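## Task

Set the blue square cup onto the lab bench top beside arm1, the timer with the black round cap onto the desk top beside arm2, and the green hose coupler onto the desk top beside arm3. Each must stay in its current upright orientation with its entire base resting on that top. Every other object must end up sitting directly on the same furniture top it sits on now. If any object from a top is left, unheld, on the floor or on a board beneath a top, the attempt fails. A placement that holds only because a robot is supporting it is not accepted. At the end, open the grippers and move the arms away.

## Robot and tools

Robots: three identical i2rt Big YAM arms, named arm1, arm2 and arm3. Each has six revolute joints, a two-finger gripper and a wrist camera. Two fixed room cameras, room_a and room_b, also watch the scene. Loose objects may sometimes get a small random shove. The arms act independently and do not wait for each other.

Frame: there is one shared scene frame. Its origin is on the floor and +z points up. The hand point is midway between the fingertips. The hand's z axis runs along the fingers, and the fingers open and close along its y axis. Each arm is worked out from its own foot (base_link), whose pose is never printed. With joints 1 and 6 at 0 and the hand level and pointing forward, the wrist camera sits above the hand and looks toward the fingertips. The hand can reach about 1.0 m from the joint1 axis.

execute_actions(actions, cameras): actions is a list holding at most one action. An empty list only returns the state and images. The action is an object keyed by robot name (arm1, arm2, arm3). Each robot gets {"joints": {...}}, which holds absolute joint targets by name, not offsets. Every target is a single number:
- joint1_rad: -2.879 to 2.879 rad, tolerance 0.045. Turns the arm about its foot; positive is counter-clockwise seen from above; 0 points where the foot faces.
- joint2_rad: 0 to 3.141, tolerance 0.14. Shoulder; 0 has the upper arm roughly level and pointing backward; increasing swings it up and then forward.
- joint3_rad: 0 to 3.019, tolerance 0.09. Elbow; 0 is fully folded; increasing opens it.
- joint4_rad: -1.692 to 1.57, tolerance 0.055. Hand pitch; positive tips the fingers up.
- joint5_rad: -1.57 to 1.57, tolerance 0.03. Sideways swing of the hand; positive goes to the arm's right.
- joint6_rad: -2.094 to 2.094, tolerance 0.035. Hand roll; positive is clockwise when viewed from behind the hand.
- gripper_m: 0 to 0.093 m, tolerance 0.003. Fingertip gap; each finger pad can squeeze with roughly 50 to 62 N, sometimes less.
All motions in one action start together but may end at different times, and joints move at different speeds, so the hand can sweep a wide path. No action lasts more than 15 s. Any unknown key or out-of-range value rejects the whole call, and nothing moves. A joint or arm you leave out keeps pushing toward its previous target. cameras lists the images you want: names from arm1_cam_wrist, arm2_cam_wrist, arm3_cam_wrist, room_a, room_b. Use "all" or leave it out for every camera, or [] for none. The pictures line gives the order of the images.

wait(seconds): 0 to 10 s. Nothing new is commanded and the simulation keeps running. It returns the same state and images as an empty action.

zoom_image(camera, region): gives a closer look at the latest full image from one camera. region is [x0, y0, x1, y1] in image pixels, measured from the top-left corner, and can be at most 504 by 504.

read_manual(section): returns only the URDF licence texts ("licences").

finished_scene(scene): ends the current scene; pass its number. It is final. Call it only once the goal holds without any help and the arms have released and moved clear.

Reading results: joint_status tells how each commanded motion ended.
- off_target: the joint stopped short and may still be pushing.
- contact_stop or time_out: the joint drops its target and holds where it stopped. A time_out joint can keep a nearby target and keep pushing; on_its_own will name it. To relieve it, send it its reported position.
- not_followed (with a "joint command not followed" line and a cause): the self- and inter-arm collision check blocked that arm's targets. The gripper part of the action still runs. The blocked targets may be retried with later actions.
on_its_own lists what the arms are doing without a command from this call; "held at" is the held target, not the actual position. A tiny change in target may not move a joint at all. A stop reported in a result cancels the rest of that reply's motion, wait and finish calls.

Heat: holding loads warms the motors, even while you are thinking. A MOTOR HOT line appears at 85 °C. At 100 °C an OVER-TEMPERATURE FAULT drops that arm and its gripper until it cools. Its keys then read limit_stop_at_motor_heat; send the targets again afterward. Avoid long pushes against objects or furniture.

Cautions: the arms do not stop on contact and can push hard. A hard squeeze between two arms fails the run, and a hard hit may do so as well. The collision check ignores fingers, gripper housings and wrist cameras, and it can act too late. Avoid drops, slips, slams and knocking anything off a top. Loaded joints tend to sag. The robot holds your last command while you think, so keep replies short while an arm is carrying something.

Cameras: wrist cameras are fisheye and room cameras are pinhole with radial distortion, all 504x504. Calibration (K, D, T_world_to_cam mapping scene frame to camera, pos_world) is given per camera and may be off by a few degrees and millimetres. Wrist camera poses come from the joint readings. A result lists any camera whose numbers changed.

Each tool is called after "Call:" as a command line: name --argument value for each argument, lists and objects as JSON in quotes; but a table of rows of numbers goes row by row, as --pt "numbers of a row", without its own name.

## Session

Call:
execute_actions --actions '[]'

Scene clock: 0.00 s.
Motor temperatures (°C, as the motors report them): arm1=[26 25 25 22 24 22] | arm2=[25 22 24 25 22 25] | arm3=[21 21 23 24 23 23]
arm1.joint_positions: joint1_rad=-0.650 joint2_rad=+0.417 joint3_rad=+1.645 joint4_rad=-1.495 joint5_rad=-0.095 joint6_rad=-0.747 gripper_m=+0.095
arm1.joint_status: not commanded
arm1.hand: x=+1.3474 y=+0.0193 z=+1.6139 quat_wxyz=(+0.064, -0.654, -0.454, +0.602) (m; scene frame)
arm2.joint_positions: joint1_rad=+0.048 joint2_rad=+0.560 joint3_rad=+1.715 joint4_rad=-1.616 joint5_rad=-0.091 joint6_rad=+0.473 gripper_m=+0.094
arm2.joint_status: not commanded
arm2.hand: x=-0.1830 y=+0.2493 z=+1.5257 quat_wxyz=(-0.341, -0.834, -0.148, +0.407) (m; scene frame)
arm3.joint_positions: joint1_rad=+0.845 joint2_rad=+0.633 joint3_rad=+1.509 joint4_rad=-1.420 joint5_rad=+0.143 joint6_rad=+0.079 gripper_m=+0.094
arm3.joint_status: not commanded
arm3.hand: x=-1.1156 y=-0.4974 z=+1.4375 quat_wxyz=(-0.471, -0.261, -0.828, +0.158) (m; scene frame)
pictures: arm1_cam_wrist, arm2_cam_wrist, arm3_cam_wrist, room_a, room_b
Images, in order (width x height): arm1_cam_wrist 504x504, arm2_cam_wrist 504x504, arm3_cam_wrist 504x504, room_a 504x504, room_b 504x504.

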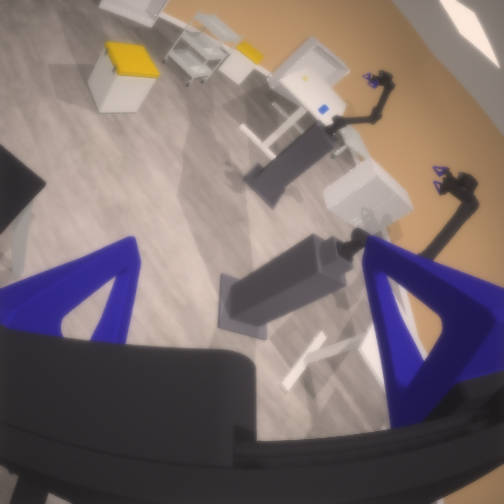

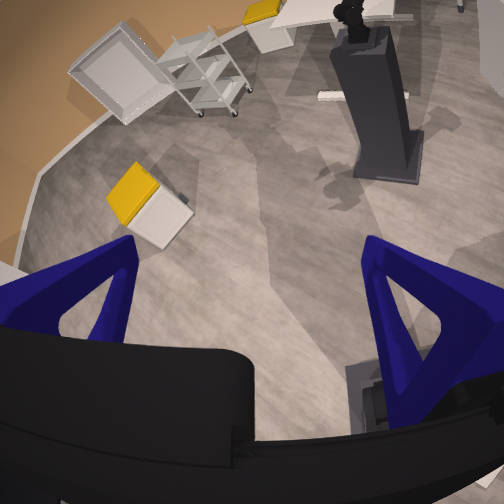

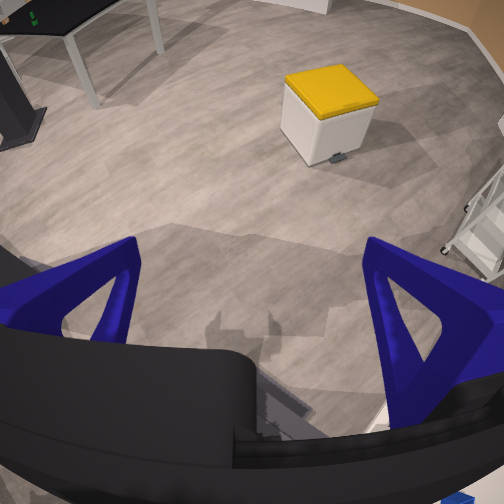

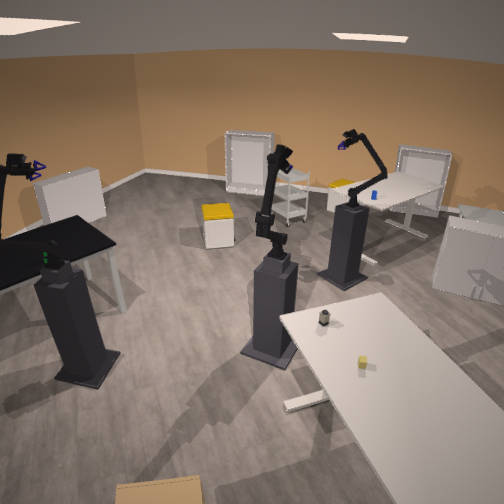

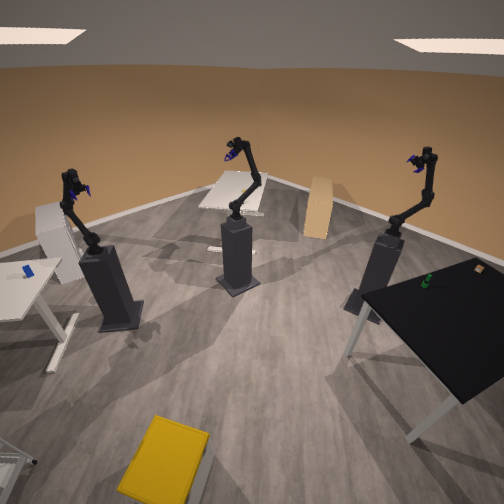

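Call:
zoom_image --camera "room_a" --region '[270, 280, 420, 400]'

Call:
zoom_image --camera "room_b" --region '[350, 220, 504, 340]'

Call:
zoom_image --camera "room_a" --region '[310, 120, 460, 280]'

Call:
zoom_image --camera "room_b" --region '[0, 220, 150, 340]'

Call:
zoom_image --camera "room_a" --region '[0, 200, 130, 300]'

Region (270, 280, 420, 400) of room_a's 504x504 image, scaled by 3.360, with more detail than that image has; it fills the top 403 rows of this view, and the rest is white.

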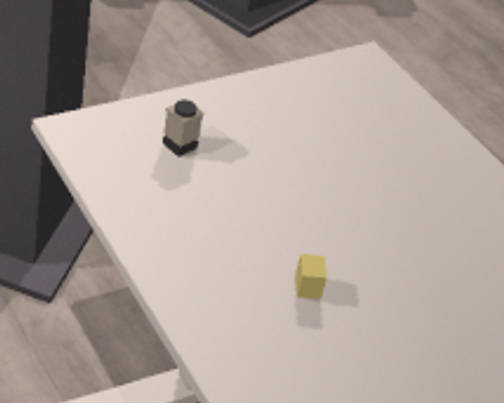

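Region (350, 220, 504, 340) of room_b's 504x504 image, scaled by 3.273, with more detail than that image has; it fills the top 393 rows of this view, and the rest is white.

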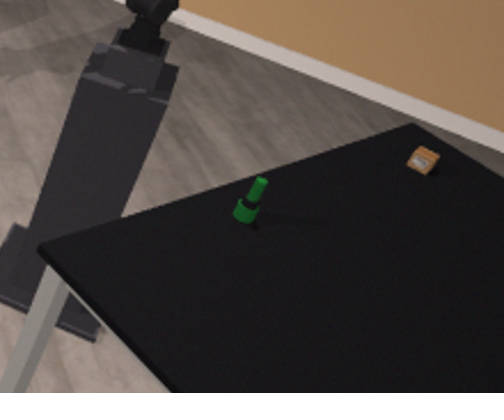

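Region (310, 120, 460, 280) of room_a's 504x504 image, scaled by 3.150, with more detail than that image has; it fills the left 472 columns of this view, and the rest is white.

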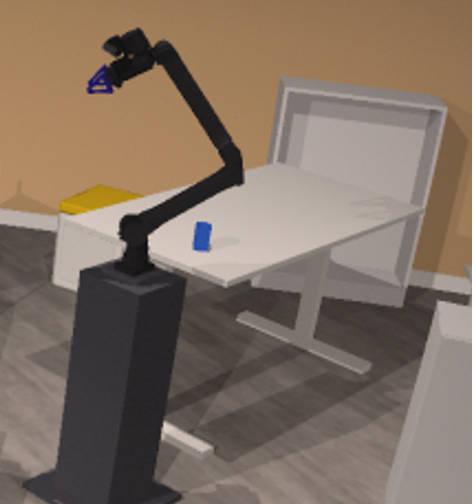

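Region (0, 220, 150, 340) of room_b's 504x504 image, scaled by 3.360, with more detail than that image has; it fills the top 403 rows of this view, and the rest is white.

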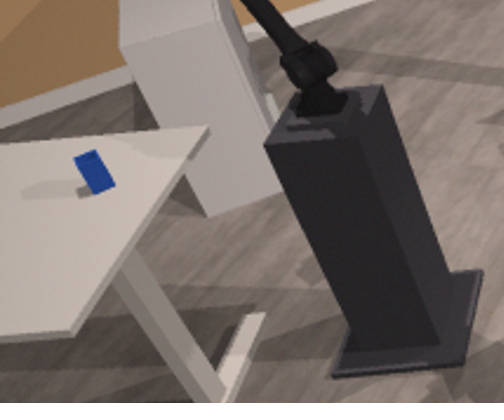

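Region (0, 200, 130, 300) of room_a's 504x504 image, scaled by 3.877, with more detail than that image has; it fills the top 388 rows of this view, and the rest is white.

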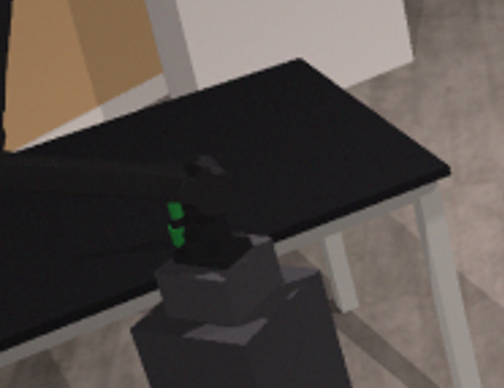

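Call:
execute_actions --actions '[{"arm3":{"joints":{"joint1_rad":-1.17,"joint2_rad":1.2,"joint3_rad":1.4,"joint4_rad":-1.2,"joint5_rad":0,"joint6_rad":0}},"arm1":{"joints":{"joint1_rad":1.06,"joint2_rad":0.9,"joint3_rad":1.2,"joint4_rad":-1.3,"joint5_rad":0,"joint6_rad":0}},"arm2":{"joints":{"joint1_rad":-0.175,"joint2_rad":1.0,"joint3_rad":1.0,"joint4_rad":0,"joint5_rad":0,"joint6_rad":0}}}]'

Scene clock: 6.93 s.
Motor temperatures (°C, as the motors report them): arm1=[26 25 27 22 24 22] | arm2=[25 22 25 25 22 25] | arm3=[21 22 25 24 23 23]
arm1.joint_positions: joint1_rad=+1.058 joint2_rad=+0.900 joint3_rad=+1.168 joint4_rad=-1.304 joint5_rad=-0.001 joint6_rad=-0.009 gripper_m=+0.095
arm1.joint_status: all done
arm1.hand: x=+1.5769 y=-0.2272 z=+1.3349 quat_wxyz=(-0.234, -0.472, -0.840, +0.131) (m; scene frame)
arm2.joint_positions: joint1_rad=-0.170 joint2_rad=+0.990 joint3_rad=+1.013 joint4_rad=-0.014 joint5_rad=-0.002 joint6_rad=+0.011 gripper_m=+0.094
arm2.joint_status: all done
arm2.hand: x=-0.5392 y=+0.0748 z=+1.3937 quat_wxyz=(-0.200, -0.676, -0.186, +0.684) (m; scene frame)
arm3.joint_positions: joint1_rad=-1.172 joint2_rad=+1.207 joint3_rad=+1.379 joint4_rad=-1.206 joint5_rad=+0.001 joint6_rad=+0.010 gripper_m=+0.094
arm3.joint_status: all done
arm3.hand: x=-1.6490 y=-0.6645 z=+1.2255 quat_wxyz=(-0.093, -0.912, -0.310, +0.252) (m; scene frame)
pictures: arm1_cam_wrist, arm2_cam_wrist, arm3_cam_wrist, room_a, room_b
camera_calibration (this result's frames):
arm1_cam_wrist: T_world_to_cam=[[-0.852654, -0.522463, -0.00360244, 1.22805], [-0.520538, 0.848879, 0.0918969, 0.893173], [-0.0449547, 0.0802315, -0.995762, 1.5413], [0, 0, 0, 1]] pos_world=[1.58132, -0.240244, 1.45711]
arm2_cam_wrist: T_world_to_cam=[[-0.531301, 0.847179, -0.00275042, -0.350465], [0.491946, 0.305874, -0.815126, 1.38151], [-0.689716, -0.43443, -0.579277, 0.587675], [0, 0, 0, 1]] pos_world=[-0.460501, 0.129644, 1.46556]
arm3_cam_wrist: T_world_to_cam=[[-0.623052, 0.781998, -0.0169185, -0.488404], [0.777592, 0.621591, 0.0947324, 1.58501], [0.0845968, 0.0458675, -0.995359, 1.51583], [0, 0, 0, 1]] pos_world=[-1.66503, -0.672825, 1.35038]
Images, in order (width x height): arm1_cam_wrist 504x504, arm2_cam_wrist 504x504, arm3_cam_wrist 504x504, room_a 504x504, room_b 504x504.

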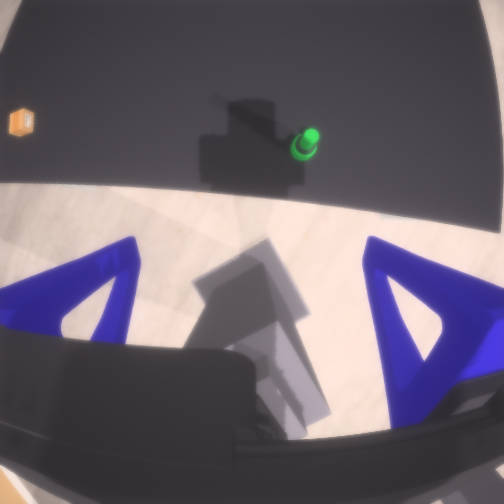

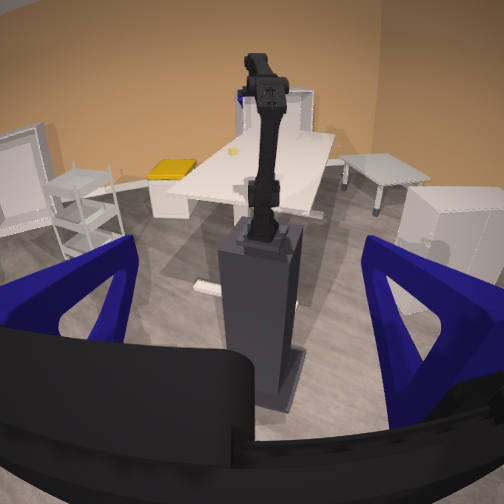

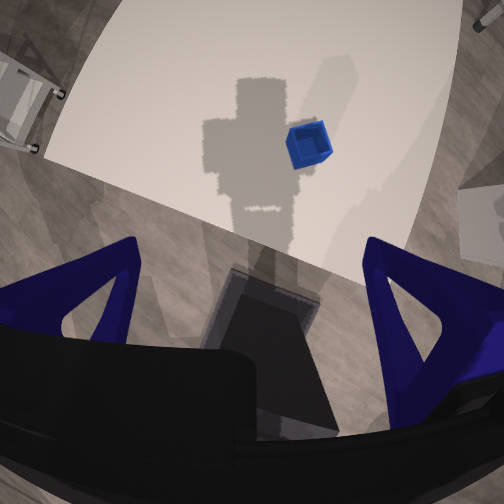

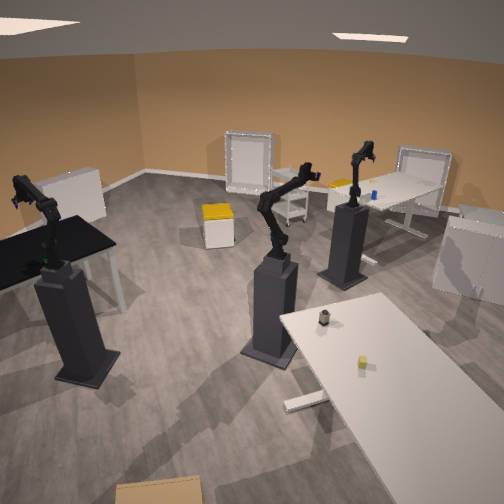

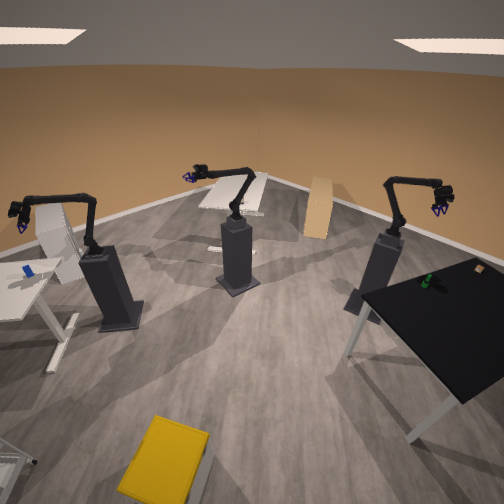

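Call:
execute_actions --actions '[{"arm3":{"joints":{"joint1_rad":-1.32,"joint2_rad":1.985,"joint3_rad":1.645,"joint4_rad":-1.21,"joint6_rad":-0.38}},"arm1":{"joints":{"joint1_rad":0.45}}}]' --cameras '["arm1_cam_wrist","arm3_cam_wrist","room_b"]'

Scene clock: 11.50 s.
Motor temperatures (°C, as the motors report them): arm1=[26 25 29 22 24 22] | arm2=[25 22 27 26 22 25] | arm3=[21 22 27 24 23 23]
arm1.joint_positions: joint1_rad=+0.452 joint2_rad=+0.900 joint3_rad=+1.168 joint4_rad=-1.304 joint5_rad=+0.000 joint6_rad=-0.008 gripper_m=+0.095
arm1.joint_status: all done
arm1.hand: x=+1.3837 y=-0.2735 z=+1.3336 quat_wxyz=(-0.184, -0.702, -0.660, +0.192) (m; scene frame)
arm2.joint_positions: joint1_rad=-0.170 joint2_rad=+0.990 joint3_rad=+1.013 joint4_rad=-0.014 joint5_rad=-0.002 joint6_rad=+0.011 gripper_m=+0.094
arm2.joint_status: not commanded
arm2.hand: x=-0.5392 y=+0.0748 z=+1.3937 quat_wxyz=(-0.200, -0.676, -0.186, +0.684) (m; scene frame)
arm3.joint_positions: joint1_rad=-1.328 joint2_rad=+1.979 joint3_rad=+1.620 joint4_rad=-1.207 joint5_rad=+0.000 joint6_rad=-0.368 gripper_m=+0.094
arm3.joint_status: all done
arm3.hand: x=-1.8105 y=-0.6780 z=+0.9341 quat_wxyz=(-0.005, -0.905, -0.426, +0.005) (m; scene frame)
pictures: arm1_cam_wrist, arm3_cam_wrist, room_b
camera_calibration (this result's frames):
arm1_cam_wrist: T_world_to_cam=[[-0.998353, 0.0568019, -0.00809535, 1.40512], [0.055769, 0.993843, 0.0957424, 0.0691565], [0.0134839, 0.0951332, -0.995373, 1.45773], [0, 0, 0, 1]] pos_world=[1.37929, -0.287223, 1.45574]
arm3_cam_wrist: T_world_to_cam=[[-0.777388, 0.628829, -0.0155332, -0.967945], [0.502863, 0.636119, 0.585219, 0.800951], [0.377883, 0.447131, -0.810727, 1.87062], [0, 0, 0, 1]] pos_world=[-1.86212, -0.737242, 1.0328]
Images, in order (width x height): arm1_cam_wrist 504x504, arm3_cam_wrist 504x504, room_b 504x504.

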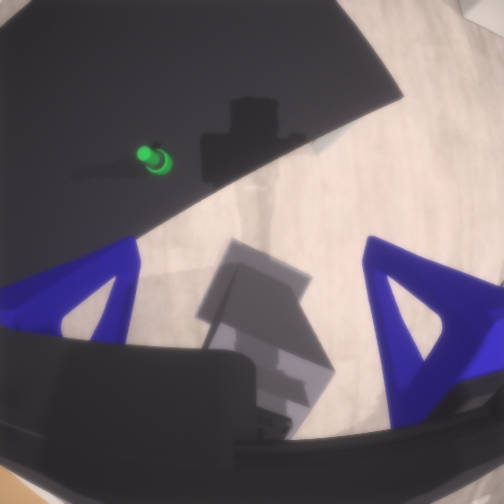

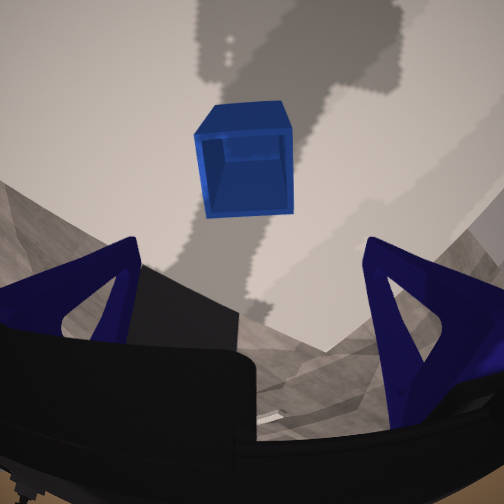

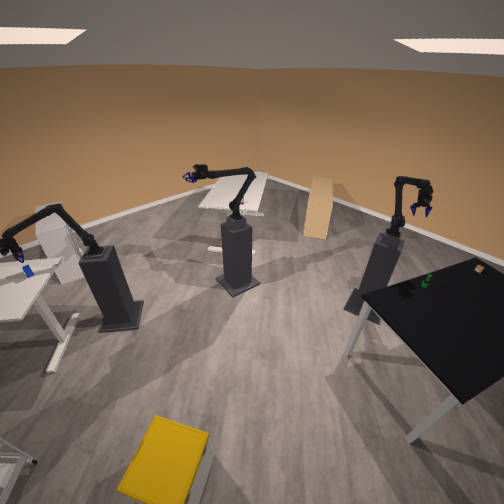

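Call:
execute_actions --actions '[{"arm3":{"joints":{"joint2_rad":2.117,"joint3_rad":1.553,"joint4_rad":-0.99,"joint6_rad":-0.43}}}]' --cameras '["arm3_cam_wrist"]'

Scene clock: 14.17 s.
Motor temperatures (°C, as the motors report them): arm1=[26 25 30 22 24 22] | arm2=[25 22 27 26 22 25] | arm3=[21 22 27 24 23 23]
arm1.joint_positions: joint1_rad=+0.452 joint2_rad=+0.900 joint3_rad=+1.168 joint4_rad=-1.304 joint5_rad=+0.000 joint6_rad=-0.008 gripper_m=+0.095
arm1.joint_status: not commanded
arm1.hand: x=+1.3837 y=-0.2735 z=+1.3336 quat_wxyz=(-0.184, -0.702, -0.660, +0.192) (m; scene frame)
arm2.joint_positions: joint1_rad=-0.170 joint2_rad=+0.990 joint3_rad=+1.013 joint4_rad=-0.014 joint5_rad=-0.002 joint6_rad=+0.011 gripper_m=+0.094
arm2.joint_status: not commanded
arm2.hand: x=-0.5392 y=+0.0748 z=+1.3937 quat_wxyz=(-0.200, -0.676, -0.186, +0.684) (m; scene frame)
arm3.joint_positions: joint1_rad=-1.328 joint2_rad=+2.125 joint3_rad=+1.539 joint4_rad=-1.002 joint5_rad=+0.000 joint6_rad=-0.418 gripper_m=+0.094
arm3.joint_status: all done
arm3.hand: x=-1.8102 y=-0.6792 z=+0.8228 quat_wxyz=(-0.005, -0.894, -0.448, -0.006) (m; scene frame)
pictures: arm3_cam_wrist
camera_calibration (this result's frames):
arm3_cam_wrist: T_world_to_cam=[[-0.807602, 0.589242, -0.0239291, -1.0434], [0.459472, 0.654142, 0.600819, 0.787532], [0.369681, 0.474228, -0.799027, 1.77479], [0, 0, 0, 1]] pos_world=[-1.86061, -0.741996, 0.91997]
Images, in order (width x height): arm3_cam_wrist 504x504.

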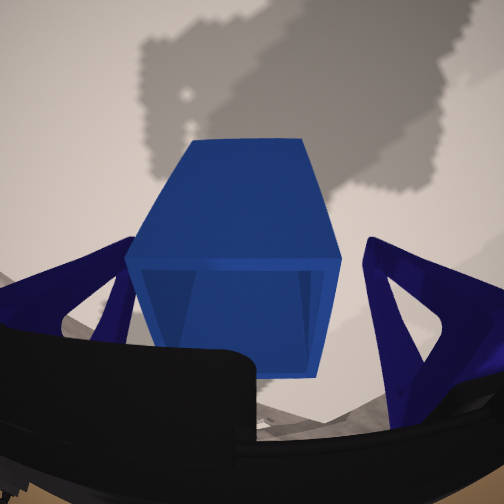

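Call:
execute_actions --actions '[{"arm3":{"joints":{"gripper_m":0.03}},"arm2":{"joints":{"joint1_rad":-0.175,"joint2_rad":2.196,"joint3_rad":1.06,"joint4_rad":1.16}}}]' --cameras '[]'

Call:
execute_actions --actions '[{"arm3":{"joints":{"joint2_rad":1.9,"joint3_rad":1.62,"joint4_rad":-1.27}}}]' --cameras '["arm3_cam_wrist"]'

Scene clock: 16.33 s.
Motor temperatures (°C, as the motors report them): arm1=[26 25 31 22 24 22] | arm2=[25 22 28 26 22 25] | arm3=[21 23 27 24 23 23]
arm1.joint_positions: joint1_rad=+0.452 joint2_rad=+0.900 joint3_rad=+1.168 joint4_rad=-1.304 joint5_rad=+0.000 joint6_rad=-0.008 gripper_m=+0.095
arm1.joint_status: not commanded
arm1.hand: x=+1.3837 y=-0.2735 z=+1.3336 quat_wxyz=(-0.184, -0.702, -0.660, +0.192) (m; scene frame)
arm2.joint_positions: joint1_rad=-0.170 joint2_rad=+2.187 joint3_rad=+1.023 joint4_rad=+1.147 joint5_rad=-0.002 joint6_rad=+0.011 gripper_m=+0.094
arm2.joint_status: all done
arm2.hand: x=-0.7063 y=-0.0310 z=+0.9454 quat_wxyz=(-0.198, -0.685, -0.189, +0.675) (m; scene frame)
arm3.joint_positions: joint1_rad=-1.328 joint2_rad=+2.125 joint3_rad=+1.539 joint4_rad=-1.002 joint5_rad=+0.000 joint6_rad=-0.419 gripper_m=+0.053
arm3.joint_status: gripper_m off_target (ended at +0.053, target +0.030)
arm3.hand: x=-1.8104 y=-0.6793 z=+0.8228 quat_wxyz=(-0.005, -0.894, -0.449, -0.006) (m; scene frame)
pictures: none
No camera images: the call's "cameras" was empty. Leave "cameras" out to get every camera's image.

Scene clock: 17.67 s.
Motor temperatures (°C, as the motors report them): arm1=[26 25 31 22 24 22] | arm2=[25 22 28 26 22 25] | arm3=[21 23 28 24 23 23]
arm1.joint_positions: joint1_rad=+0.452 joint2_rad=+0.900 joint3_rad=+1.168 joint4_rad=-1.304 joint5_rad=+0.000 joint6_rad=-0.008 gripper_m=+0.095
arm1.joint_status: not commanded
arm1.hand: x=+1.3837 y=-0.2735 z=+1.3336 quat_wxyz=(-0.184, -0.702, -0.660, +0.192) (m; scene frame)
arm2.joint_positions: joint1_rad=-0.170 joint2_rad=+2.187 joint3_rad=+1.023 joint4_rad=+1.147 joint5_rad=-0.002 joint6_rad=+0.011 gripper_m=+0.094
arm2.joint_status: not commanded
arm2.hand: x=-0.7063 y=-0.0310 z=+0.9454 quat_wxyz=(-0.198, -0.685, -0.189, +0.675) (m; scene frame)
arm3.joint_positions: joint1_rad=-1.328 joint2_rad=+1.894 joint3_rad=+1.602 joint4_rad=-1.259 joint5_rad=+0.000 joint6_rad=-0.419 gripper_m=+0.053
arm3.joint_status: all done
arm3.hand: x=-1.7964 y=-0.6697 z=+0.9752 quat_wxyz=(-0.006, -0.894, -0.448, +0.012) (m; scene frame)
pictures: arm3_cam_wrist
camera_calibration (this result's frames):
arm3_cam_wrist: T_world_to_cam=[[-0.808348, 0.588641, -0.00867685, -1.05086], [0.477985, 0.664852, 0.574022, 0.749925], [0.343662, 0.459862, -0.818794, 1.84984], [0, 0, 0, 1]] pos_world=[-1.84364, -0.730682, 1.07505]
Images, in order (width x height): arm3_cam_wrist 504x504.

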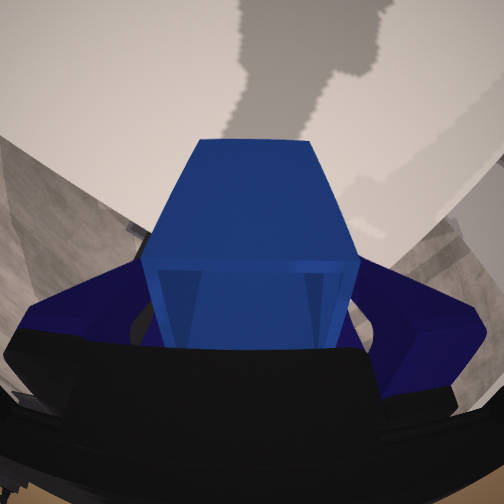

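Call:
execute_actions --actions '[{"arm3":{"joints":{"joint1_rad":1.85,"joint2_rad":1.83,"joint3_rad":1.555,"joint4_rad":-1.285,"joint6_rad":-1.57}}}]' --cameras '["arm2_cam_wrist","arm3_cam_wrist","room_b"]'

Scene clock: 21.37 s.
Motor temperatures (°C, as the motors report them): arm1=[26 25 32 22 24 22] | arm2=[25 23 28 26 22 25] | arm3=[21 23 28 24 23 23]
arm1.joint_positions: joint1_rad=+0.452 joint2_rad=+0.900 joint3_rad=+1.168 joint4_rad=-1.304 joint5_rad=+0.000 joint6_rad=-0.008 gripper_m=+0.095
arm1.joint_status: not commanded
arm1.hand: x=+1.3837 y=-0.2735 z=+1.3336 quat_wxyz=(-0.184, -0.702, -0.660, +0.192) (m; scene frame)
arm2.joint_positions: joint1_rad=-0.170 joint2_rad=+2.187 joint3_rad=+1.023 joint4_rad=+1.147 joint5_rad=-0.002 joint6_rad=+0.011 gripper_m=+0.094
arm2.joint_status: not commanded
arm2.hand: x=-0.7063 y=-0.0310 z=+0.9454 quat_wxyz=(-0.198, -0.685, -0.189, +0.675) (m; scene frame)
arm3.joint_positions: joint1_rad=+1.858 joint2_rad=+1.844 joint3_rad=+1.550 joint4_rad=-1.277 joint5_rad=-0.002 joint6_rad=-1.559 gripper_m=+0.053
arm3.joint_status: all done
arm3.hand: x=-0.8217 y=-0.0947 z=+0.9772 quat_wxyz=(+0.004, +0.871, -0.491, +0.002) (m; scene frame)
pictures: arm2_cam_wrist, arm3_cam_wrist, room_b
camera_calibration (this result's frames):
arm2_cam_wrist: T_world_to_cam=[[-0.53136, 0.847141, -0.00295915, -0.350652], [0.509478, 0.316769, -0.800056, 1.12911], [-0.676823, -0.426625, -0.599918, 0.195625], [0, 0, 0, 1]] pos_world=[-0.629175, 0.0228426, 1.01967]
arm3_cam_wrist: T_world_to_cam=[[0.849769, 0.526943, -0.014976, 0.761365], [0.428282, -0.673543, 0.602423, -0.294701], [0.307356, -0.518335, -0.798036, 1.10932], [0, 0, 0, 1]] pos_world=[-0.861726, -0.02469, 1.07422]
Images, in order (width x height): arm2_cam_wrist 504x504, arm3_cam_wrist 504x504, room_b 504x504.

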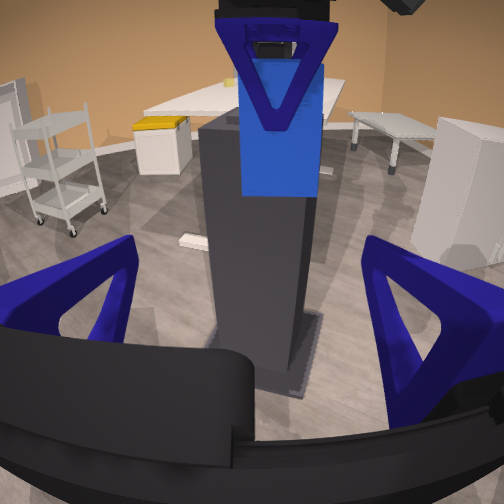

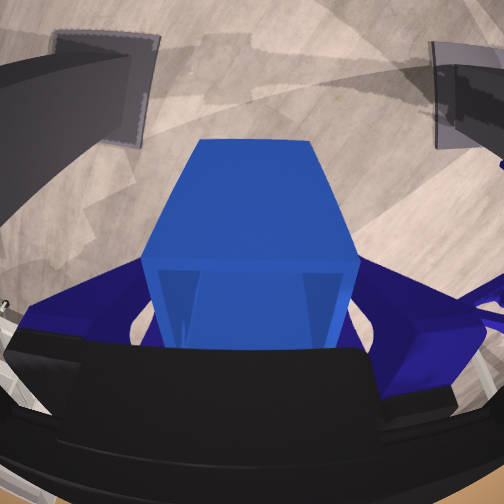

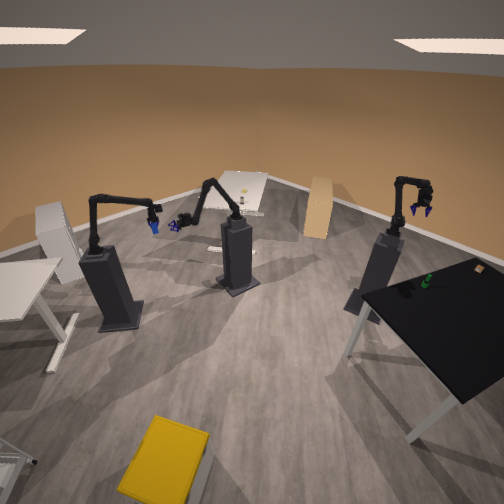

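Call:
execute_actions --actions '[{"arm2":{"joints":{"joint1_rad":-0.2,"joint2_rad":2.312,"joint3_rad":1.335,"joint4_rad":1.0}}}]' --cameras '["arm2_cam_wrist"]'

Scene clock: 23.27 s.
Motor temperatures (°C, as the motors report them): arm1=[26 25 32 22 24 22] | arm2=[25 23 28 26 22 25] | arm3=[21 24 28 24 23 23]
arm1.joint_positions: joint1_rad=+0.452 joint2_rad=+0.900 joint3_rad=+1.168 joint4_rad=-1.304 joint5_rad=+0.000 joint6_rad=-0.008 gripper_m=+0.095
arm1.joint_status: not commanded
arm1.hand: x=+1.3837 y=-0.2735 z=+1.3336 quat_wxyz=(-0.184, -0.702, -0.660, +0.192) (m; scene frame)
arm2.joint_positions: joint1_rad=-0.198 joint2_rad=+2.309 joint3_rad=+1.301 joint4_rad=+1.005 joint5_rad=-0.002 joint6_rad=+0.010 gripper_m=+0.094
arm2.joint_status: all done
arm2.hand: x=-0.7885 y=-0.0563 z=+0.9421 quat_wxyz=(-0.190, -0.683, -0.178, +0.683) (m; scene frame)
arm3.joint_positions: joint1_rad=+1.858 joint2_rad=+1.844 joint3_rad=+1.550 joint4_rad=-1.277 joint5_rad=-0.002 joint6_rad=-1.559 gripper_m=+0.053
arm3.joint_status: not commanded
arm3.hand: x=-0.8217 y=-0.0947 z=+0.9772 quat_wxyz=(+0.004, +0.871, -0.491, +0.002) (m; scene frame)
pictures: arm2_cam_wrist
camera_calibration (this result's frames):
arm2_cam_wrist: T_world_to_cam=[[-0.507531, 0.861629, -0.00265731, -0.353636], [0.5078, 0.296618, -0.808799, 1.18213], [-0.696097, -0.41184, -0.588079, 0.10168], [0, 0, 0, 1]] pos_world=[-0.708991, -0.00406377, 1.01497]
Images, in order (width x height): arm2_cam_wrist 504x504.

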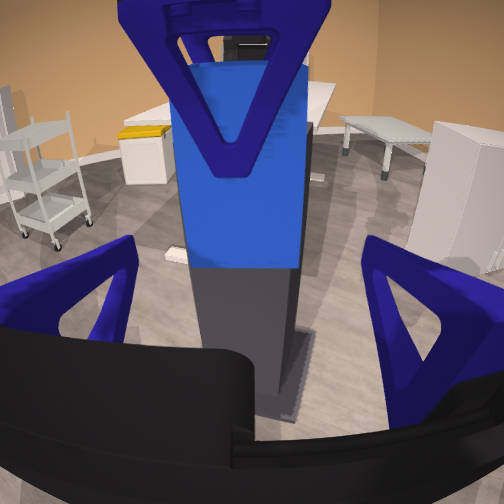

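Call:
execute_actions --actions '[{"arm2":{"joints":{"joint2_rad":2.4,"joint3_rad":1.555,"joint4_rad":0.872}}}]' --cameras '["arm2_cam_wrist","arm3_cam_wrist"]'

Scene clock: 24.60 s.
Motor temperatures (°C, as the motors report them): arm1=[26 25 33 22 24 22] | arm2=[25 23 28 26 22 25] | arm3=[21 24 28 24 23 23]
arm1.joint_positions: joint1_rad=+0.452 joint2_rad=+0.900 joint3_rad=+1.168 joint4_rad=-1.304 joint5_rad=+0.000 joint6_rad=-0.008 gripper_m=+0.095
arm1.joint_status: not commanded
arm1.hand: x=+1.3837 y=-0.2735 z=+1.3336 quat_wxyz=(-0.184, -0.702, -0.660, +0.192) (m; scene frame)
arm2.joint_positions: joint1_rad=-0.198 joint2_rad=+2.390 joint3_rad=+1.514 joint4_rad=+0.878 joint5_rad=-0.002 joint6_rad=+0.010 gripper_m=+0.094
arm2.joint_status: all done
arm2.hand: x=-0.8393 y=-0.0855 z=+0.9473 quat_wxyz=(-0.190, -0.681, -0.177, +0.684) (m; scene frame)
arm3.joint_positions: joint1_rad=+1.858 joint2_rad=+1.844 joint3_rad=+1.550 joint4_rad=-1.277 joint5_rad=-0.002 joint6_rad=-1.559 gripper_m=+0.053
arm3.joint_status: not commanded
arm3.hand: x=-0.8217 y=-0.0947 z=+0.9772 quat_wxyz=(+0.004, +0.871, -0.491, +0.002) (m; scene frame)
pictures: arm2_cam_wrist, arm3_cam_wrist
camera_calibration (this result's frames):
arm2_cam_wrist: T_world_to_cam=[[-0.50752, 0.861636, -0.00262309, -0.354153], [0.504865, 0.294905, -0.81126, 1.22056], [-0.698237, -0.413055, -0.58468, 0.0522861], [0, 0, 0, 1]] pos_world=[-0.759448, -0.0332002, 1.01983]
arm3_cam_wrist: T_world_to_cam=[[0.849769, 0.526943, -0.014976, 0.761365], [0.428282, -0.673543, 0.602423, -0.294701], [0.307356, -0.518335, -0.798036, 1.10932], [0, 0, 0, 1]] pos_world=[-0.861726, -0.02469, 1.07422]
Images, in order (width x height): arm2_cam_wrist 504x504, arm3_cam_wrist 504x504.

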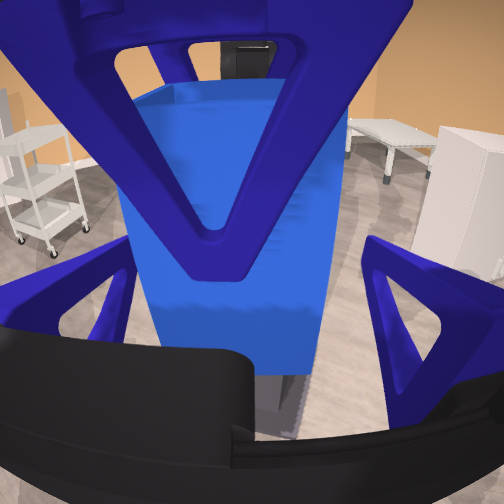

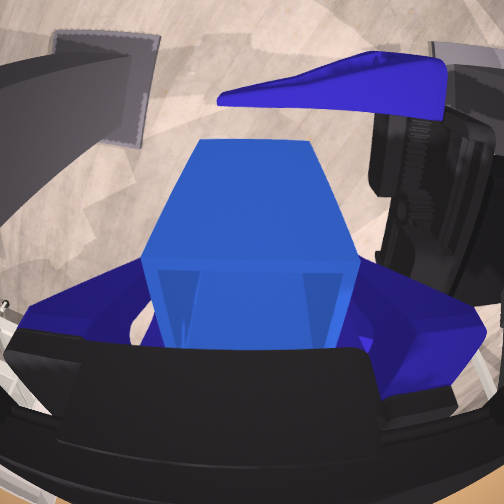

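Call:
execute_actions --actions '[{"arm2":{"joints":{"gripper_m":0.03}}}]' --cameras '[]'

Call:
execute_actions --actions '[{"arm3":{"joints":{"gripper_m":0.07}}}]' --cameras '["arm2_cam_wrist","arm3_cam_wrist"]'

Scene clock: 25.67 s.
Motor temperatures (°C, as the motors report them): arm1=[26 25 33 22 24 22] | arm2=[25 23 29 26 22 25] | arm3=[21 24 28 24 23 23]
arm1.joint_positions: joint1_rad=+0.452 joint2_rad=+0.900 joint3_rad=+1.168 joint4_rad=-1.304 joint5_rad=+0.000 joint6_rad=-0.008 gripper_m=+0.095
arm1.joint_status: not commanded
arm1.hand: x=+1.3837 y=-0.2735 z=+1.3336 quat_wxyz=(-0.184, -0.702, -0.660, +0.192) (m; scene frame)
arm2.joint_positions: joint1_rad=-0.196 joint2_rad=+2.390 joint3_rad=+1.514 joint4_rad=+0.878 joint5_rad=-0.002 joint6_rad=+0.006 gripper_m=+0.053
arm2.joint_status: gripper_m off_target (ended at +0.053, target +0.030)
arm2.hand: x=-0.8383 y=-0.0873 z=+0.9472 quat_wxyz=(-0.189, -0.681, -0.180, +0.684) (m; scene frame)
arm3.joint_positions: joint1_rad=+1.860 joint2_rad=+1.844 joint3_rad=+1.550 joint4_rad=-1.277 joint5_rad=-0.004 joint6_rad=-1.566 gripper_m=+0.053
arm3.joint_status: not commanded
arm3.hand: x=-0.8223 y=-0.0936 z=+0.9772 quat_wxyz=(+0.004, +0.873, -0.487, +0.001) (m; scene frame)
pictures: none
No camera images: the call's "cameras" was empty. Leave "cameras" out to get every camera's image.

Scene clock: 26.23 s.
Motor temperatures (°C, as the motors report them): arm1=[26 25 33 22 24 22] | arm2=[25 24 29 26 22 25] | arm3=[21 24 28 24 23 23]
arm1.joint_positions: joint1_rad=+0.452 joint2_rad=+0.900 joint3_rad=+1.168 joint4_rad=-1.304 joint5_rad=+0.000 joint6_rad=-0.008 gripper_m=+0.095
arm1.joint_status: not commanded
arm1.hand: x=+1.3837 y=-0.2735 z=+1.3336 quat_wxyz=(-0.184, -0.702, -0.660, +0.192) (m; scene frame)
arm2.joint_positions: joint1_rad=-0.196 joint2_rad=+2.390 joint3_rad=+1.514 joint4_rad=+0.875 joint5_rad=-0.002 joint6_rad=+0.006 gripper_m=+0.053
arm2.joint_status: not commanded
arm2.hand: x=-0.8383 y=-0.0873 z=+0.9467 quat_wxyz=(-0.189, -0.681, -0.180, +0.684) (m; scene frame)
arm3.joint_positions: joint1_rad=+1.859 joint2_rad=+1.842 joint3_rad=+1.550 joint4_rad=-1.277 joint5_rad=-0.002 joint6_rad=-1.566 gripper_m=+0.070
arm3.joint_status: all done
arm3.hand: x=-0.8220 y=-0.0940 z=+0.9782 quat_wxyz=(+0.003, +0.873, -0.488, +0.003) (m; scene frame)
pictures: arm2_cam_wrist, arm3_cam_wrist
camera_calibration (this result's frames):
arm2_cam_wrist: T_world_to_cam=[[-0.509804, 0.860289, 0.00157005, -0.358175], [0.504219, 0.300276, -0.80969, 1.21848], [-0.697039, -0.411991, -0.586856, 0.0550474], [0, 0, 0, 1]] pos_world=[-0.75861, -0.035067, 1.01946]
arm3_cam_wrist: T_world_to_cam=[[0.845528, 0.53377, -0.013135, 0.756712], [0.432993, -0.67108, 0.601804, -0.28998], [0.31241, -0.514529, -0.798536, 1.1156], [0, 0, 0, 1]] pos_world=[-0.862786, -0.0245024, 1.07529]
Images, in order (width x height): arm2_cam_wrist 504x504, arm3_cam_wrist 504x504.

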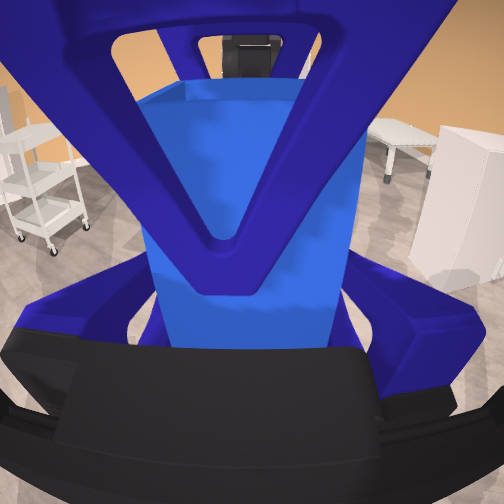

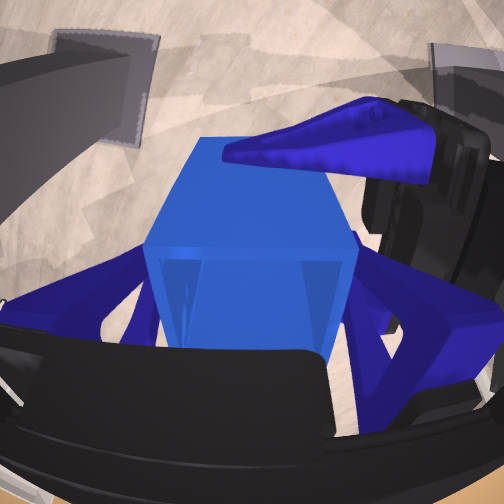

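Call:
execute_actions --actions '[{"arm3":{"joints":{"joint2_rad":1.79,"joint3_rad":1.755,"joint4_rad":-1.52}},"arm1":{"joints":{"joint1_rad":-1.233,"joint2_rad":2.0,"joint3_rad":1.85,"joint4_rad":-1.385,"joint6_rad":1.57}}}]' --cameras '["arm2_cam_wrist"]'

Scene clock: 29.27 s.
Motor temperatures (°C, as the motors report them): arm1=[26 26 34 22 24 22] | arm2=[25 24 29 26 22 25] | arm3=[21 24 29 24 23 23]
arm1.joint_positions: joint1_rad=-1.230 joint2_rad=+2.032 joint3_rad=+1.804 joint4_rad=-1.378 joint5_rad=+0.002 joint6_rad=+1.561 gripper_m=+0.095
arm1.joint_status: all done
arm1.hand: x=+0.8035 y=+0.1672 z=+1.0749 quat_wxyz=(+0.013, -0.645, +0.764, -0.018) (m; scene frame)
arm2.joint_positions: joint1_rad=-0.196 joint2_rad=+2.390 joint3_rad=+1.515 joint4_rad=+0.874 joint5_rad=-0.002 joint6_rad=+0.006 gripper_m=+0.053
arm2.joint_status: not commanded
arm2.hand: x=-0.8384 y=-0.0873 z=+0.9466 quat_wxyz=(-0.189, -0.682, -0.180, +0.683) (m; scene frame)
arm3.joint_positions: joint1_rad=+1.859 joint2_rad=+1.773 joint3_rad=+1.724 joint4_rad=-1.510 joint5_rad=-0.002 joint6_rad=-1.566 gripper_m=+0.070
arm3.joint_status: all done
arm3.hand: x=-0.8273 y=-0.0960 z=+1.0798 quat_wxyz=(-0.001, +0.873, -0.487, +0.005) (m; scene frame)
pictures: arm2_cam_wrist
camera_calibration (this result's frames):
arm2_cam_wrist: T_world_to_cam=[[-0.509808, 0.860287, 0.00156356, -0.358173], [0.504752, 0.300588, -0.809242, 1.21852], [-0.69665, -0.411769, -0.587473, 0.0558318], [0, 0, 0, 1]] pos_world=[-0.758755, -0.0351514, 1.01944]
Images, in order (width x height): arm2_cam_wrist 504x504.

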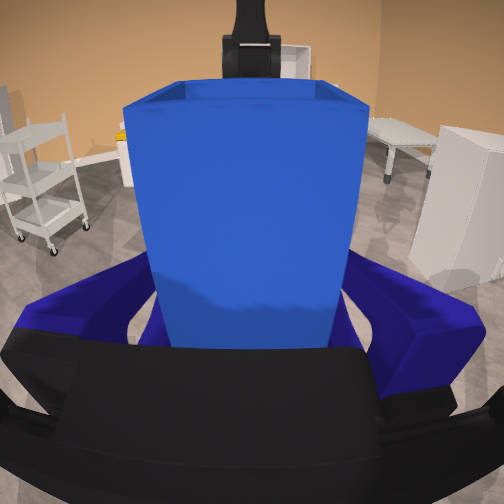

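Call:
execute_actions --actions '[{"arm2":{"joints":{"joint1_rad":2.238,"joint2_rad":2.565,"joint3_rad":1.925,"joint4_rad":0.675}},"arm1":{"joints":{"joint2_rad":1.97,"joint3_rad":1.87,"gripper_m":0.085}}}]' --cameras '["arm1_cam_wrist","arm2_cam_wrist","room_a"]'

Scene clock: 32.50 s.
Motor temperatures (°C, as the motors report them): arm1=[26 27 35 22 24 22] | arm2=[25 25 30 26 22 25] | arm3=[21 24 30 24 23 23]
arm1.joint_positions: joint1_rad=-1.230 joint2_rad=+2.004 joint3_rad=+1.816 joint4_rad=-1.378 joint5_rad=+0.002 joint6_rad=+1.561 gripper_m=+0.085
arm1.joint_status: all done
arm1.hand: x=+0.7991 y=+0.1681 z=+1.0964 quat_wxyz=(+0.000, -0.645, +0.764, -0.002) (m; scene frame)
arm2.joint_positions: joint1_rad=+2.233 joint2_rad=+2.555 joint3_rad=+1.910 joint4_rad=+0.671 joint5_rad=+0.000 joint6_rad=+0.006 gripper_m=+0.053
arm2.joint_status: all done
arm2.hand: x=+0.7939 y=+0.1603 z=+0.9533 quat_wxyz=(-0.712, -0.064, -0.696, +0.068) (m; scene frame)
arm3.joint_positions: joint1_rad=+1.859 joint2_rad=+1.773 joint3_rad=+1.724 joint4_rad=-1.510 joint5_rad=-0.002 joint6_rad=-1.566 gripper_m=+0.070
arm3.joint_status: not commanded
arm3.hand: x=-0.8273 y=-0.0960 z=+1.0798 quat_wxyz=(-0.001, +0.873, -0.487, +0.005) (m; scene frame)
pictures: arm1_cam_wrist, arm2_cam_wrist, room_a
camera_calibration (this result's frames):
arm1_cam_wrist: T_world_to_cam=[[0.985956, -0.167004, -0.000689606, -0.761646], [-0.133826, -0.792537, 0.594958, -0.410016], [-0.099907, -0.58651, -0.803756, 1.18257], [0, 0, 0, 1]] pos_world=[0.814226, 0.241439, 1.19392]
arm2_cam_wrist: T_world_to_cam=[[-0.178838, -0.983741, 0.0164522, 0.279555], [-0.565794, 0.089149, -0.819713, 1.21946], [0.804919, -0.155905, -0.572538, 0.0514964], [0, 0, 0, 1]] pos_world=[0.698509, 0.174325, 1.02449]
Images, in order (width x height): arm1_cam_wrist 504x504, arm2_cam_wrist 504x504, room_a 504x504.

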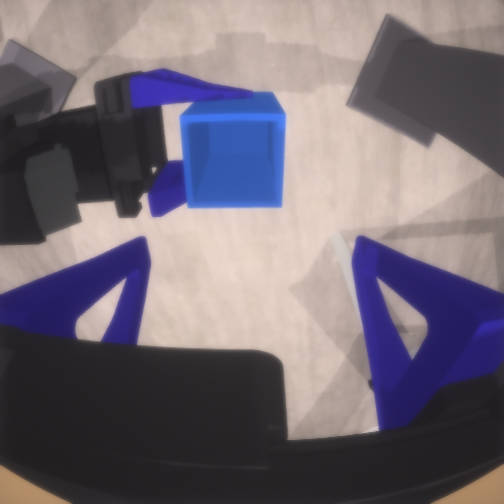

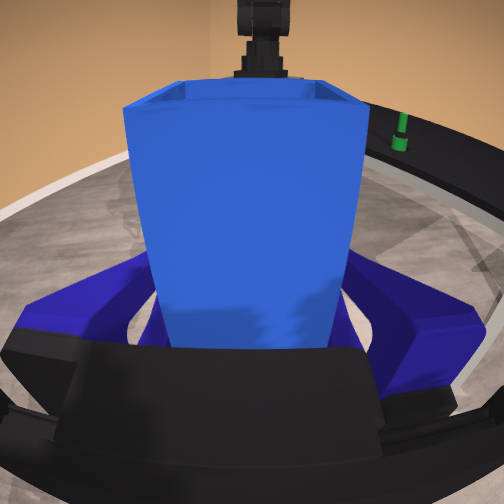

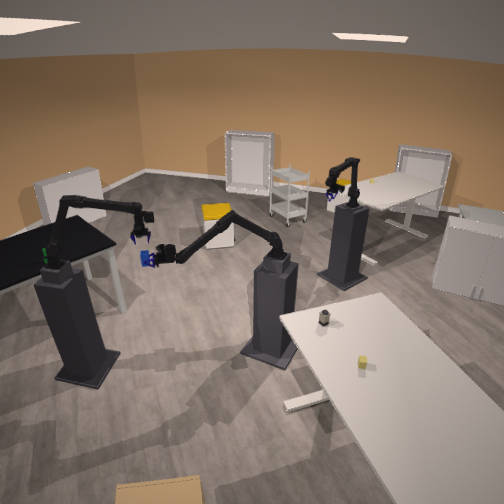

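Call:
execute_actions --actions '[{"arm1":{"joints":{"joint1_rad":-1.253,"joint2_rad":2.05,"joint3_rad":1.815,"joint4_rad":-1.27,"gripper_m":0.08}}}]' --cameras '["arm1_cam_wrist","arm2_cam_wrist"]'

Scene clock: 33.93 s.
Motor temperatures (°C, as the motors report them): arm1=[26 27 35 22 24 22] | arm2=[25 25 30 26 22 25] | arm3=[21 24 30 24 23 23]
arm1.joint_positions: joint1_rad=-1.249 joint2_rad=+2.046 joint3_rad=+1.816 joint4_rad=-1.282 joint5_rad=+0.002 joint6_rad=+1.561 gripper_m=+0.080
arm1.joint_status: all done
arm1.hand: x=+0.7787 y=+0.1836 z=+1.0712 quat_wxyz=(-0.017, -0.638, +0.770, +0.019) (m; scene frame)
arm2.joint_positions: joint1_rad=+2.233 joint2_rad=+2.555 joint3_rad=+1.910 joint4_rad=+0.671 joint5_rad=+0.000 joint6_rad=+0.006 gripper_m=+0.053
arm2.joint_status: not commanded
arm2.hand: x=+0.7939 y=+0.1603 z=+0.9533 quat_wxyz=(-0.712, -0.064, -0.696, +0.068) (m; scene frame)
arm3.joint_positions: joint1_rad=+1.859 joint2_rad=+1.773 joint3_rad=+1.724 joint4_rad=-1.510 joint5_rad=-0.002 joint6_rad=-1.566 gripper_m=+0.070
arm3.joint_status: not commanded
arm3.hand: x=-0.8273 y=-0.0960 z=+1.0798 quat_wxyz=(-0.001, +0.873, -0.487, +0.005) (m; scene frame)
pictures: arm1_cam_wrist, arm2_cam_wrist
camera_calibration (this result's frames):
arm1_cam_wrist: T_world_to_cam=[[0.981155, -0.185303, -0.0547584, -0.674002], [-0.117257, -0.796242, 0.593506, -0.396082], [-0.15358, -0.5759, -0.802964, 1.20832], [0, 0, 0, 1]] pos_world=[0.800431, 0.255603, 1.16841]
arm2_cam_wrist: T_world_to_cam=[[-0.178838, -0.983741, 0.0164522, 0.279555], [-0.565794, 0.089149, -0.819713, 1.21946], [0.804919, -0.155905, -0.572538, 0.0514964], [0, 0, 0, 1]] pos_world=[0.698509, 0.174325, 1.02449]
Images, in order (width x height): arm1_cam_wrist 504x504, arm2_cam_wrist 504x504.

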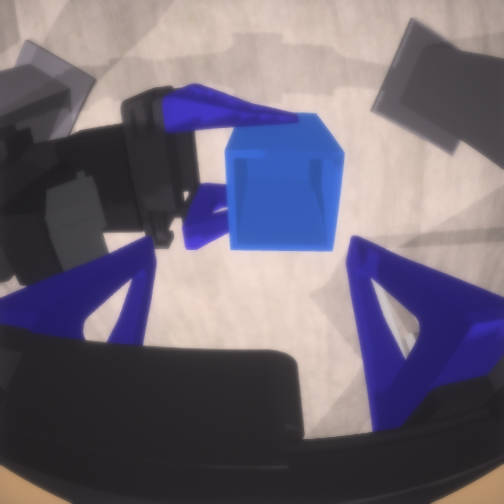

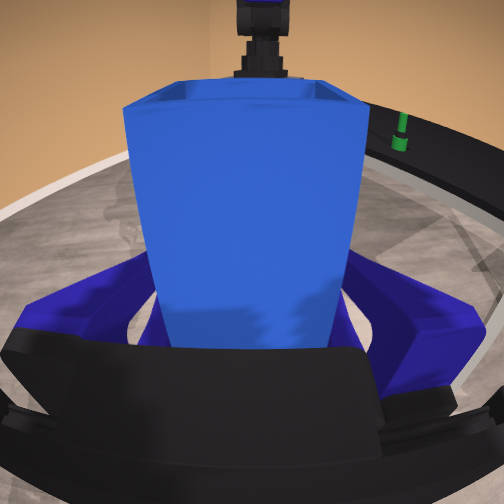

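Call:
execute_actions --actions '[{"arm1":{"joints":{"joint2_rad":2.07,"joint3_rad":1.775,"joint4_rad":-1.28}}}]' --cameras '["arm1_cam_wrist"]'

Scene clock: 34.93 s.
Motor temperatures (°C, as the motors report them): arm1=[26 27 34 22 24 22] | arm2=[25 25 30 26 22 25] | arm3=[21 24 30 24 23 23]
arm1.joint_positions: joint1_rad=-1.249 joint2_rad=+2.064 joint3_rad=+1.774 joint4_rad=-1.282 joint5_rad=+0.002 joint6_rad=+1.561 gripper_m=+0.080
arm1.joint_status: all done
arm1.hand: x=+0.7940 y=+0.1805 z=+1.0442 quat_wxyz=(+0.003, -0.638, +0.770, -0.004) (m; scene frame)
arm2.joint_positions: joint1_rad=+2.233 joint2_rad=+2.555 joint3_rad=+1.910 joint4_rad=+0.671 joint5_rad=+0.000 joint6_rad=+0.006 gripper_m=+0.053
arm2.joint_status: not commanded
arm2.hand: x=+0.7939 y=+0.1603 z=+0.9533 quat_wxyz=(-0.712, -0.064, -0.696, +0.068) (m; scene frame)
arm3.joint_positions: joint1_rad=+1.859 joint2_rad=+1.773 joint3_rad=+1.724 joint4_rad=-1.510 joint5_rad=-0.002 joint6_rad=-1.566 gripper_m=+0.070
arm3.joint_status: not commanded
arm3.hand: x=-0.8273 y=-0.0960 z=+1.0798 quat_wxyz=(-0.001, +0.873, -0.487, +0.005) (m; scene frame)
pictures: arm1_cam_wrist
camera_calibration (this result's frames):
arm1_cam_wrist: T_world_to_cam=[[0.98265, -0.185376, 0.00586546, -0.755475], [-0.15244, -0.789236, 0.594869, -0.355517], [-0.105645, -0.585442, -0.803801, 1.15172], [0, 0, 0, 1]] pos_world=[0.809846, 0.25363, 1.14167]
Images, in order (width x height): arm1_cam_wrist 504x504.

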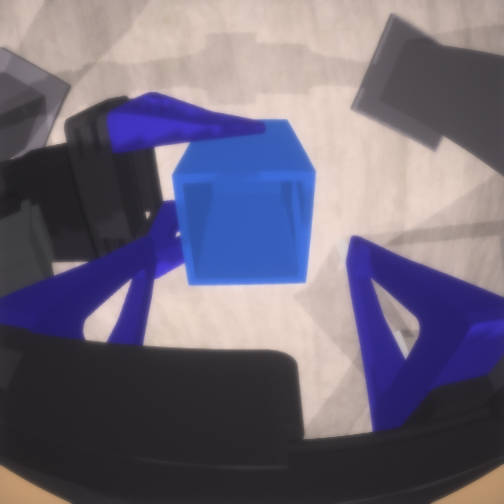

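Call:
execute_actions --actions '[{"arm1":{"joints":{"joint2_rad":2.12,"joint3_rad":1.746,"joint4_rad":-1.19}}}]' --cameras '["arm1_cam_wrist","arm2_cam_wrist"]'

Scene clock: 36.00 s.
Motor temperatures (°C, as the motors report them): arm1=[26 27 34 22 24 22] | arm2=[25 25 30 26 22 25] | arm3=[21 24 30 24 23 23]
arm1.joint_positions: joint1_rad=-1.249 joint2_rad=+2.121 joint3_rad=+1.743 joint4_rad=-1.200 joint5_rad=+0.002 joint6_rad=+1.561 gripper_m=+0.080
arm1.joint_status: all done
arm1.hand: x=+0.7902 y=+0.1810 z=+0.9982 quat_wxyz=(+0.005, -0.638, +0.770, -0.007) (m; scene frame)
arm2.joint_positions: joint1_rad=+2.233 joint2_rad=+2.555 joint3_rad=+1.910 joint4_rad=+0.671 joint5_rad=+0.000 joint6_rad=+0.006 gripper_m=+0.053
arm2.joint_status: not commanded
arm2.hand: x=+0.7939 y=+0.1603 z=+0.9533 quat_wxyz=(-0.712, -0.064, -0.696, +0.068) (m; scene frame)
arm3.joint_positions: joint1_rad=+1.859 joint2_rad=+1.773 joint3_rad=+1.724 joint4_rad=-1.510 joint5_rad=-0.002 joint6_rad=-1.566 gripper_m=+0.070
arm3.joint_status: not commanded
arm3.hand: x=-0.8273 y=-0.0960 z=+1.0798 quat_wxyz=(-0.001, +0.873, -0.487, +0.005) (m; scene frame)
pictures: arm1_cam_wrist, arm2_cam_wrist
camera_calibration (this result's frames):
arm1_cam_wrist: T_world_to_cam=[[0.982597, -0.185342, 0.0123499, -0.757845], [-0.156205, -0.788486, 0.594886, -0.325454], [-0.100519, -0.586462, -0.803715, 1.11074], [0, 0, 0, 1]] pos_world=[0.80547, 0.254331, 1.09569]
arm2_cam_wrist: T_world_to_cam=[[-0.178838, -0.983741, 0.0164522, 0.279555], [-0.565794, 0.089149, -0.819713, 1.21946], [0.804919, -0.155905, -0.572538, 0.0514964], [0, 0, 0, 1]] pos_world=[0.698509, 0.174325, 1.02449]
Images, in order (width x height): arm1_cam_wrist 504x504, arm2_cam_wrist 504x504.

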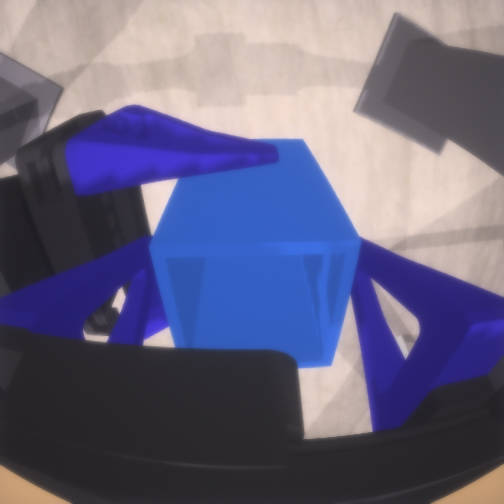

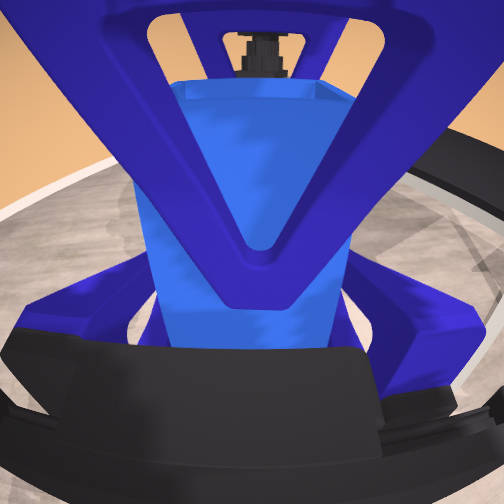

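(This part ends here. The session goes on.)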